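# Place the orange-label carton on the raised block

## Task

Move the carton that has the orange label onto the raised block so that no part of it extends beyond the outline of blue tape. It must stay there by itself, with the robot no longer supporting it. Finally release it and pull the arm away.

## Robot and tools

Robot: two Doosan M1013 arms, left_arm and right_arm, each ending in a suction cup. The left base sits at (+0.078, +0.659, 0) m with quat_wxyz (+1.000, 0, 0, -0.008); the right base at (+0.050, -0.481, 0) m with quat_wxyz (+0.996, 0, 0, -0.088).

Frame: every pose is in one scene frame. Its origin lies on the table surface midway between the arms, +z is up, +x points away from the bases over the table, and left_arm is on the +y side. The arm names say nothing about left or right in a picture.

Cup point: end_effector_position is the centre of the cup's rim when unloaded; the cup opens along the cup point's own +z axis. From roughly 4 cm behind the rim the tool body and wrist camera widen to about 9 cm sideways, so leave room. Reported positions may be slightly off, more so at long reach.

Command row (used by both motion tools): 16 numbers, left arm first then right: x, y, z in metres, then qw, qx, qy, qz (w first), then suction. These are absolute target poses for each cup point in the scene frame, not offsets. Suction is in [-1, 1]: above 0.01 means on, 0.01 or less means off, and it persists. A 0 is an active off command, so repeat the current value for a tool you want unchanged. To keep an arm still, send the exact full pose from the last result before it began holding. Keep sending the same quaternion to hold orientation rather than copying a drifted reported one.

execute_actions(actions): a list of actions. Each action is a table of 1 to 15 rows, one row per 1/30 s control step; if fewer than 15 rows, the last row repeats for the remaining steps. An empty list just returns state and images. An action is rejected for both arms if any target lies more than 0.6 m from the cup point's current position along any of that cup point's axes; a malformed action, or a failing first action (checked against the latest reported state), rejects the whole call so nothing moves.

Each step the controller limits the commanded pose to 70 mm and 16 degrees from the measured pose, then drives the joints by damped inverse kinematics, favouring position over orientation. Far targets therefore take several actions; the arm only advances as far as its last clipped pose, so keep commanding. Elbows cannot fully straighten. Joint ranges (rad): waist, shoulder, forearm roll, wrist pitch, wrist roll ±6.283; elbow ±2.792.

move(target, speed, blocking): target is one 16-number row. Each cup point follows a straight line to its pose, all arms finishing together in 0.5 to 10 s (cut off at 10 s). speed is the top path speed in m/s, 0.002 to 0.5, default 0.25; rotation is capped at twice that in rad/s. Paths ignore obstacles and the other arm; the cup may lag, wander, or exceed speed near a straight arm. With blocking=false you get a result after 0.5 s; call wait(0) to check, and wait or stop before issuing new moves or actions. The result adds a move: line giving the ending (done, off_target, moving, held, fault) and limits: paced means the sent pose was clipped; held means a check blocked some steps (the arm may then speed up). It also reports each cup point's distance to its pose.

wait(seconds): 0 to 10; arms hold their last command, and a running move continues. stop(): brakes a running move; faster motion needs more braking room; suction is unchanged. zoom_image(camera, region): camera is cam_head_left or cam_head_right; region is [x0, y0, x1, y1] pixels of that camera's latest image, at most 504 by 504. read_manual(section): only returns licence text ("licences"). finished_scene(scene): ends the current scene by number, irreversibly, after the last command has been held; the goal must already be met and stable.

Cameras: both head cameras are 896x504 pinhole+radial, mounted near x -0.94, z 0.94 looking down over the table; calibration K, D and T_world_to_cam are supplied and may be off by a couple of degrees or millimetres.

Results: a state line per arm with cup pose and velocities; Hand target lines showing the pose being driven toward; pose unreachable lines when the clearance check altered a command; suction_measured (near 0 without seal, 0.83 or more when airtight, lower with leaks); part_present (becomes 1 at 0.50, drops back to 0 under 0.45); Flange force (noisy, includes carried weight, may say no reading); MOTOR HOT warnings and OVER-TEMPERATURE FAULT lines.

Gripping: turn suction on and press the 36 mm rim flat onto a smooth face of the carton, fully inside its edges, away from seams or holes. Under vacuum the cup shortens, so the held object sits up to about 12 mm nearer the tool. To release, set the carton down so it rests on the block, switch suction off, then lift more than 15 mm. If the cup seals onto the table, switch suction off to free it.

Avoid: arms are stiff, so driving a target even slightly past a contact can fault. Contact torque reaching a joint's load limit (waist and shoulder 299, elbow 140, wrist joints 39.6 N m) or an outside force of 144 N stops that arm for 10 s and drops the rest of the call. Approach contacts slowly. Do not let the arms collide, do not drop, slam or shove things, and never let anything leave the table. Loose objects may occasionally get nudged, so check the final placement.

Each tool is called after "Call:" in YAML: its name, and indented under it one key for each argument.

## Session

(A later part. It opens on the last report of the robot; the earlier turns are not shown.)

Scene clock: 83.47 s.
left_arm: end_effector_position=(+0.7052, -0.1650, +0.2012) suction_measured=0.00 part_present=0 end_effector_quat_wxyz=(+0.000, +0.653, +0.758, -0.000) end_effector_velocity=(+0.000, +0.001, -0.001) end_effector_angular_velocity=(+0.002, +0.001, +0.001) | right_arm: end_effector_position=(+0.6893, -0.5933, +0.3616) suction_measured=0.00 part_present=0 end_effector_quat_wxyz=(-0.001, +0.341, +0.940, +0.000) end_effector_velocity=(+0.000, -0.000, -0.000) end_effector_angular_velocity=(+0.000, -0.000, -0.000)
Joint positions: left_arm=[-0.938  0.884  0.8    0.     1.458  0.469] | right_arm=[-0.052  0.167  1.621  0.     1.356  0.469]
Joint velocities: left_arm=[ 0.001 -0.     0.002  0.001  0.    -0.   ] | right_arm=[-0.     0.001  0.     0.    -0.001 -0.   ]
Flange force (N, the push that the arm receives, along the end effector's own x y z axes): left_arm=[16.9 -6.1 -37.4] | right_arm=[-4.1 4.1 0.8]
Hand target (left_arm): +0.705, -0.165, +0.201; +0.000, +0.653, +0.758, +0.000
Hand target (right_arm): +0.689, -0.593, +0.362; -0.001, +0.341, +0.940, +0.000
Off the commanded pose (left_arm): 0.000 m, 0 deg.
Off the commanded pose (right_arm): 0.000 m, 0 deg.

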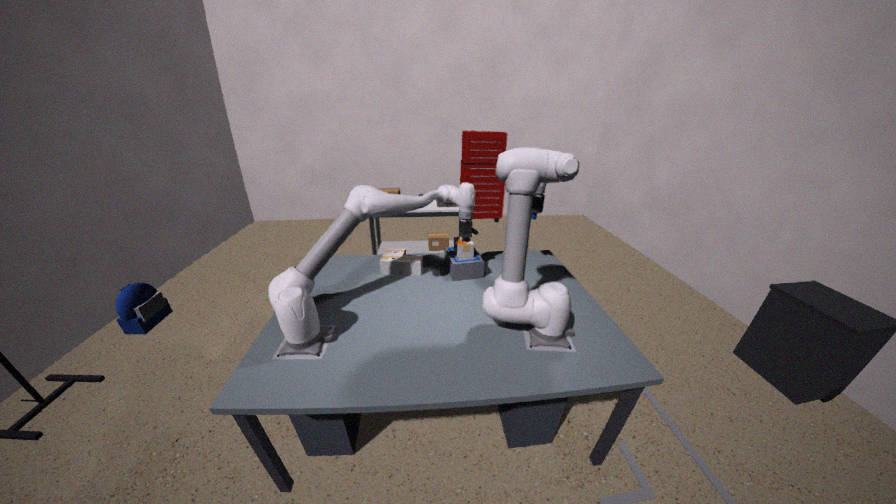

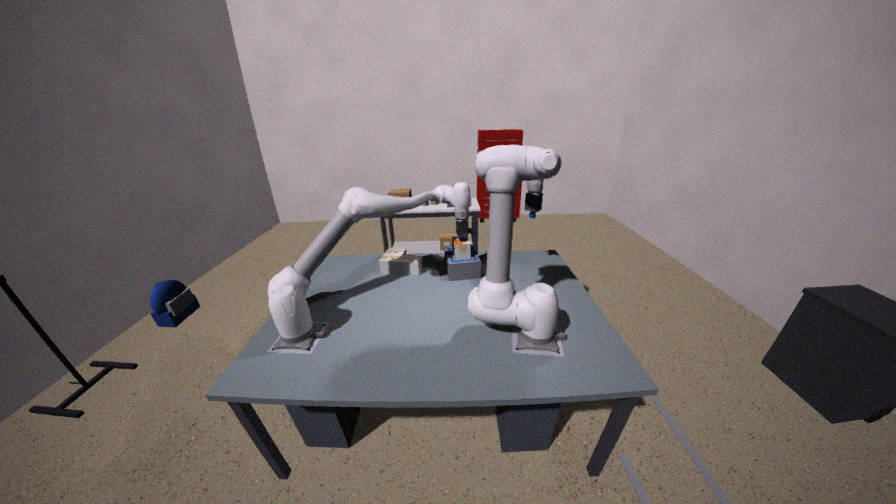

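Call:
execute_actions:
  actions:
    - [[0.7052,-0.165,0.2025,0,0.6528,0.7576,0,0,0.6893,-0.5933,0.3616,-0.001,0.341,0.94,0,0],[0.7052,-0.165,0.2045,0,0.6528,0.7576,0,0,0.6893,-0.5933,0.3616,-0.001,0.341,0.94,0,0],[0.7052,-0.165,0.2075,0,0.6528,0.7576,0,0,0.6893,-0.5933,0.3616,-0.001,0.341,0.94,0,0],[0.7052,-0.165,0.2115,0,0.6528,0.7576,0,0,0.6893,-0.5933,0.3616,-0.001,0.341,0.94,0,0],[0.7052,-0.165,0.2165,0,0.6528,0.7576,0,0,0.6893,-0.5933,0.3616,-0.001,0.341,0.94,0,0],[0.7052,-0.165,0.2225,0,0.6528,0.7576,0,0,0.6893,-0.5933,0.3616,-0.001,0.341,0.94,0,0],[0.7052,-0.165,0.2295,0,0.6528,0.7576,0,0,0.6893,-0.5933,0.3616,-0.001,0.341,0.94,0,0],[0.705,-0.164,0.237,0,0.6528,0.7576,0,0,0.6893,-0.5933,0.3616,-0.001,0.341,0.94,0,0],[0.704,-0.162,0.245,0,0.6528,0.7576,0,0,0.6893,-0.5933,0.3616,-0.001,0.341,0.94,0,0],[0.703,-0.158,0.253,0,0.6528,0.7576,0,0,0.6893,-0.5933,0.3616,-0.001,0.341,0.94,0,0],[0.701,-0.152,0.261,0,0.6528,0.7576,0,0,0.6893,-0.5933,0.3616,-0.001,0.341,0.94,0,0],[0.699,-0.144,0.269,0,0.6528,0.7576,0,0,0.6893,-0.5933,0.3616,-0.001,0.341,0.94,0,0],[0.696,-0.134,0.277,0,0.6528,0.7576,0,0,0.6893,-0.5933,0.3616,-0.001,0.341,0.94,0,0],[0.693,-0.123,0.285,0,0.6528,0.7576,0,0,0.6893,-0.5933,0.3616,-0.001,0.341,0.94,0,0],[0.69,-0.111,0.293,0,0.6528,0.7576,0,0,0.6893,-0.5933,0.3616,-0.001,0.341,0.94,0,0]]
    - [[0.686,-0.098,0.301,0,0.6528,0.7576,0,0,0.6893,-0.5933,0.3616,-0.001,0.341,0.94,0,0],[0.682,-0.084,0.308,0,0.6528,0.7576,0,0,0.6893,-0.5933,0.3616,-0.001,0.341,0.94,0,0],[0.678,-0.07,0.315,0,0.6528,0.7576,0,0,0.6893,-0.5933,0.3616,-0.001,0.341,0.94,0,0],[0.674,-0.056,0.322,0,0.6528,0.7576,0,0,0.6893,-0.5933,0.3616,-0.001,0.341,0.94,0,0],[0.67,-0.042,0.328,0,0.6528,0.7576,0,0,0.6893,-0.5933,0.3616,-0.001,0.341,0.94,0,0],[0.666,-0.028,0.334,0,0.6528,0.7576,0,0,0.6893,-0.5933,0.3616,-0.001,0.341,0.94,0,0],[0.662,-0.015,0.339,0,0.6528,0.7576,0,0,0.6893,-0.5933,0.3616,-0.001,0.341,0.94,0,0],[0.659,-0.003,0.344,0,0.6528,0.7576,0,0,0.6893,-0.5933,0.3616,-0.001,0.341,0.94,0,0],[0.656,0.008,0.348,0,0.6528,0.7576,0,0,0.6893,-0.5933,0.3616,-0.001,0.341,0.94,0,0],[0.653,0.018,0.352,0,0.6528,0.7576,0,0,0.6893,-0.5933,0.3616,-0.001,0.341,0.94,0,0],[0.651,0.026,0.355,0,0.6528,0.7576,0,0,0.6893,-0.5933,0.3616,-0.001,0.341,0.94,0,0],[0.649,0.032,0.357,0,0.6528,0.7576,0,0,0.6893,-0.5933,0.3616,-0.001,0.341,0.94,0,0],[0.648,0.036,0.359,0,0.6528,0.7576,0,0,0.6893,-0.5933,0.3616,-0.001,0.341,0.94,0,0],[0.647,0.039,0.36,0,0.6528,0.7576,0,0,0.6893,-0.5933,0.3616,-0.001,0.341,0.94,0,0],[0.647,0.04,0.36,0,0.6528,0.7576,0,0,0.6893,-0.5933,0.3616,-0.001,0.341,0.94,0,0]]

Call:
zoom_image:
  camera: "cam_head_left"
  region: [438, 225, 493, 275]

Call:
zoom_image:
  camera: "cam_head_right"
  region: [438, 225, 493, 275]

Scene clock: 96.33 s.
left_arm: end_effector_position=(+0.6496, +0.0301, +0.3565) suction_measured=0.00 part_present=0 end_effector_quat_wxyz=(-0.001, +0.653, +0.758, +0.000) end_effector_velocity=(-0.058, +0.201, +0.086) end_effector_angular_velocity=(-0.032, -0.027, -0.003) | right_arm: end_effector_position=(+0.6893, -0.5933, +0.3616) suction_measured=0.00 part_present=0 end_effector_quat_wxyz=(-0.001, +0.341, +0.940, +0.000) end_effector_velocity=(+0.000, -0.001, +0.001) end_effector_angular_velocity=(-0.000, -0.002, -0.001)
Joint positions: left_arm=[-0.858  0.494  1.184  0.     1.466  0.548] | right_arm=[-0.052  0.167  1.621  0.     1.356  0.469]
Joint velocities: left_arm=[ 0.1   -0.363  0.4    0.    -0.079  0.103] | right_arm=[-0.001 -0.001 -0.     0.    -0.     0.   ]
Flange force (N, the push that the arm receives, along the end effector's own x y z axes): left_arm=[10.3 -3.5 5.0] | right_arm=[-4.2 1.7 0.9]
Flange force at the end of the 1st action (N, along the end effector's axes at the end of the call): left_arm=[22.8 -7.8 5.5] | right_arm=[-0.2 0.0 2.3]
Hand target (left_arm): +0.647, +0.040, +0.360; -0.000, +0.653, +0.758, +0.000
Hand target (right_arm): +0.689, -0.593, +0.362; -0.001, +0.341, +0.940, +0.000
Off the commanded pose (left_arm): 0.011 m, 0 deg.
Off the commanded pose (right_arm): 0.000 m, 0 deg.

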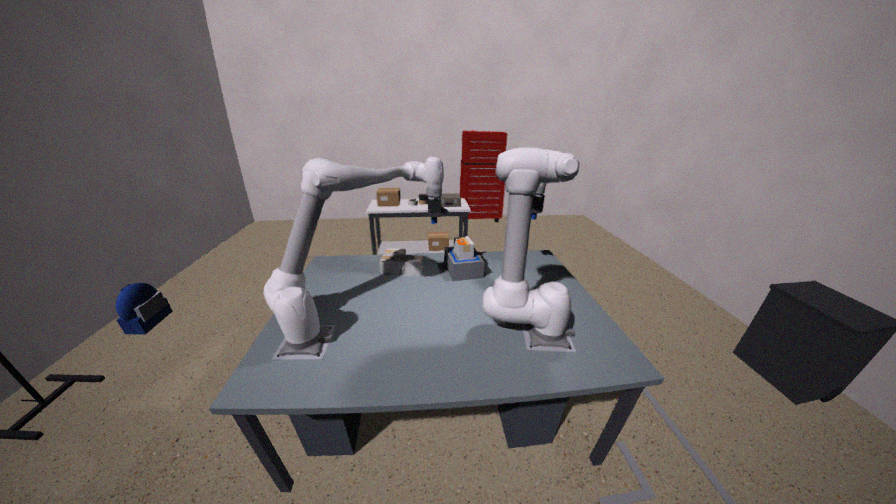

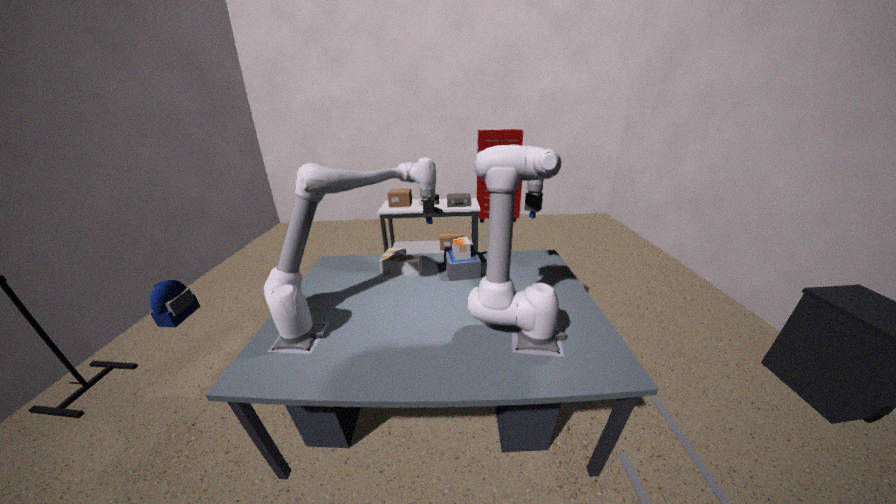

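Region (438, 225, 493, 275) of cam_head_left's 896x504 image, scaled by 9.164, with more detail than that image has; it fills the top 458 rows of this view, and the rest is white.

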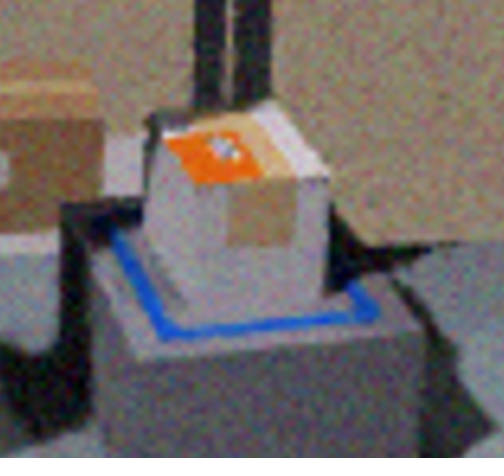

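Region (438, 225, 493, 275) of cam_head_right's 896x504 image, scaled by 9.164, with more detail than that image has; it fills the top 458 rows of this view, and the rest is white.

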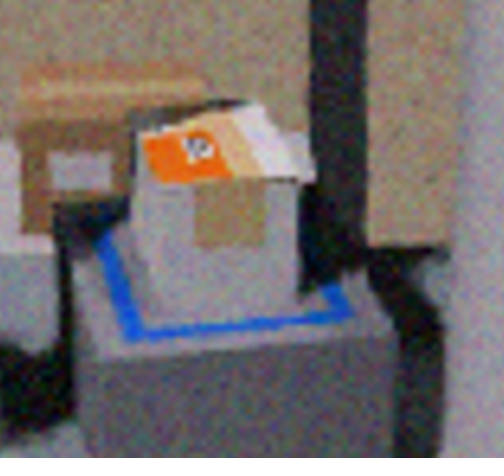

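The carton is sitting inside the outline and the arm is clear.

Call:
finished_scene:
  scene: 2

The scene is finished: the task was done.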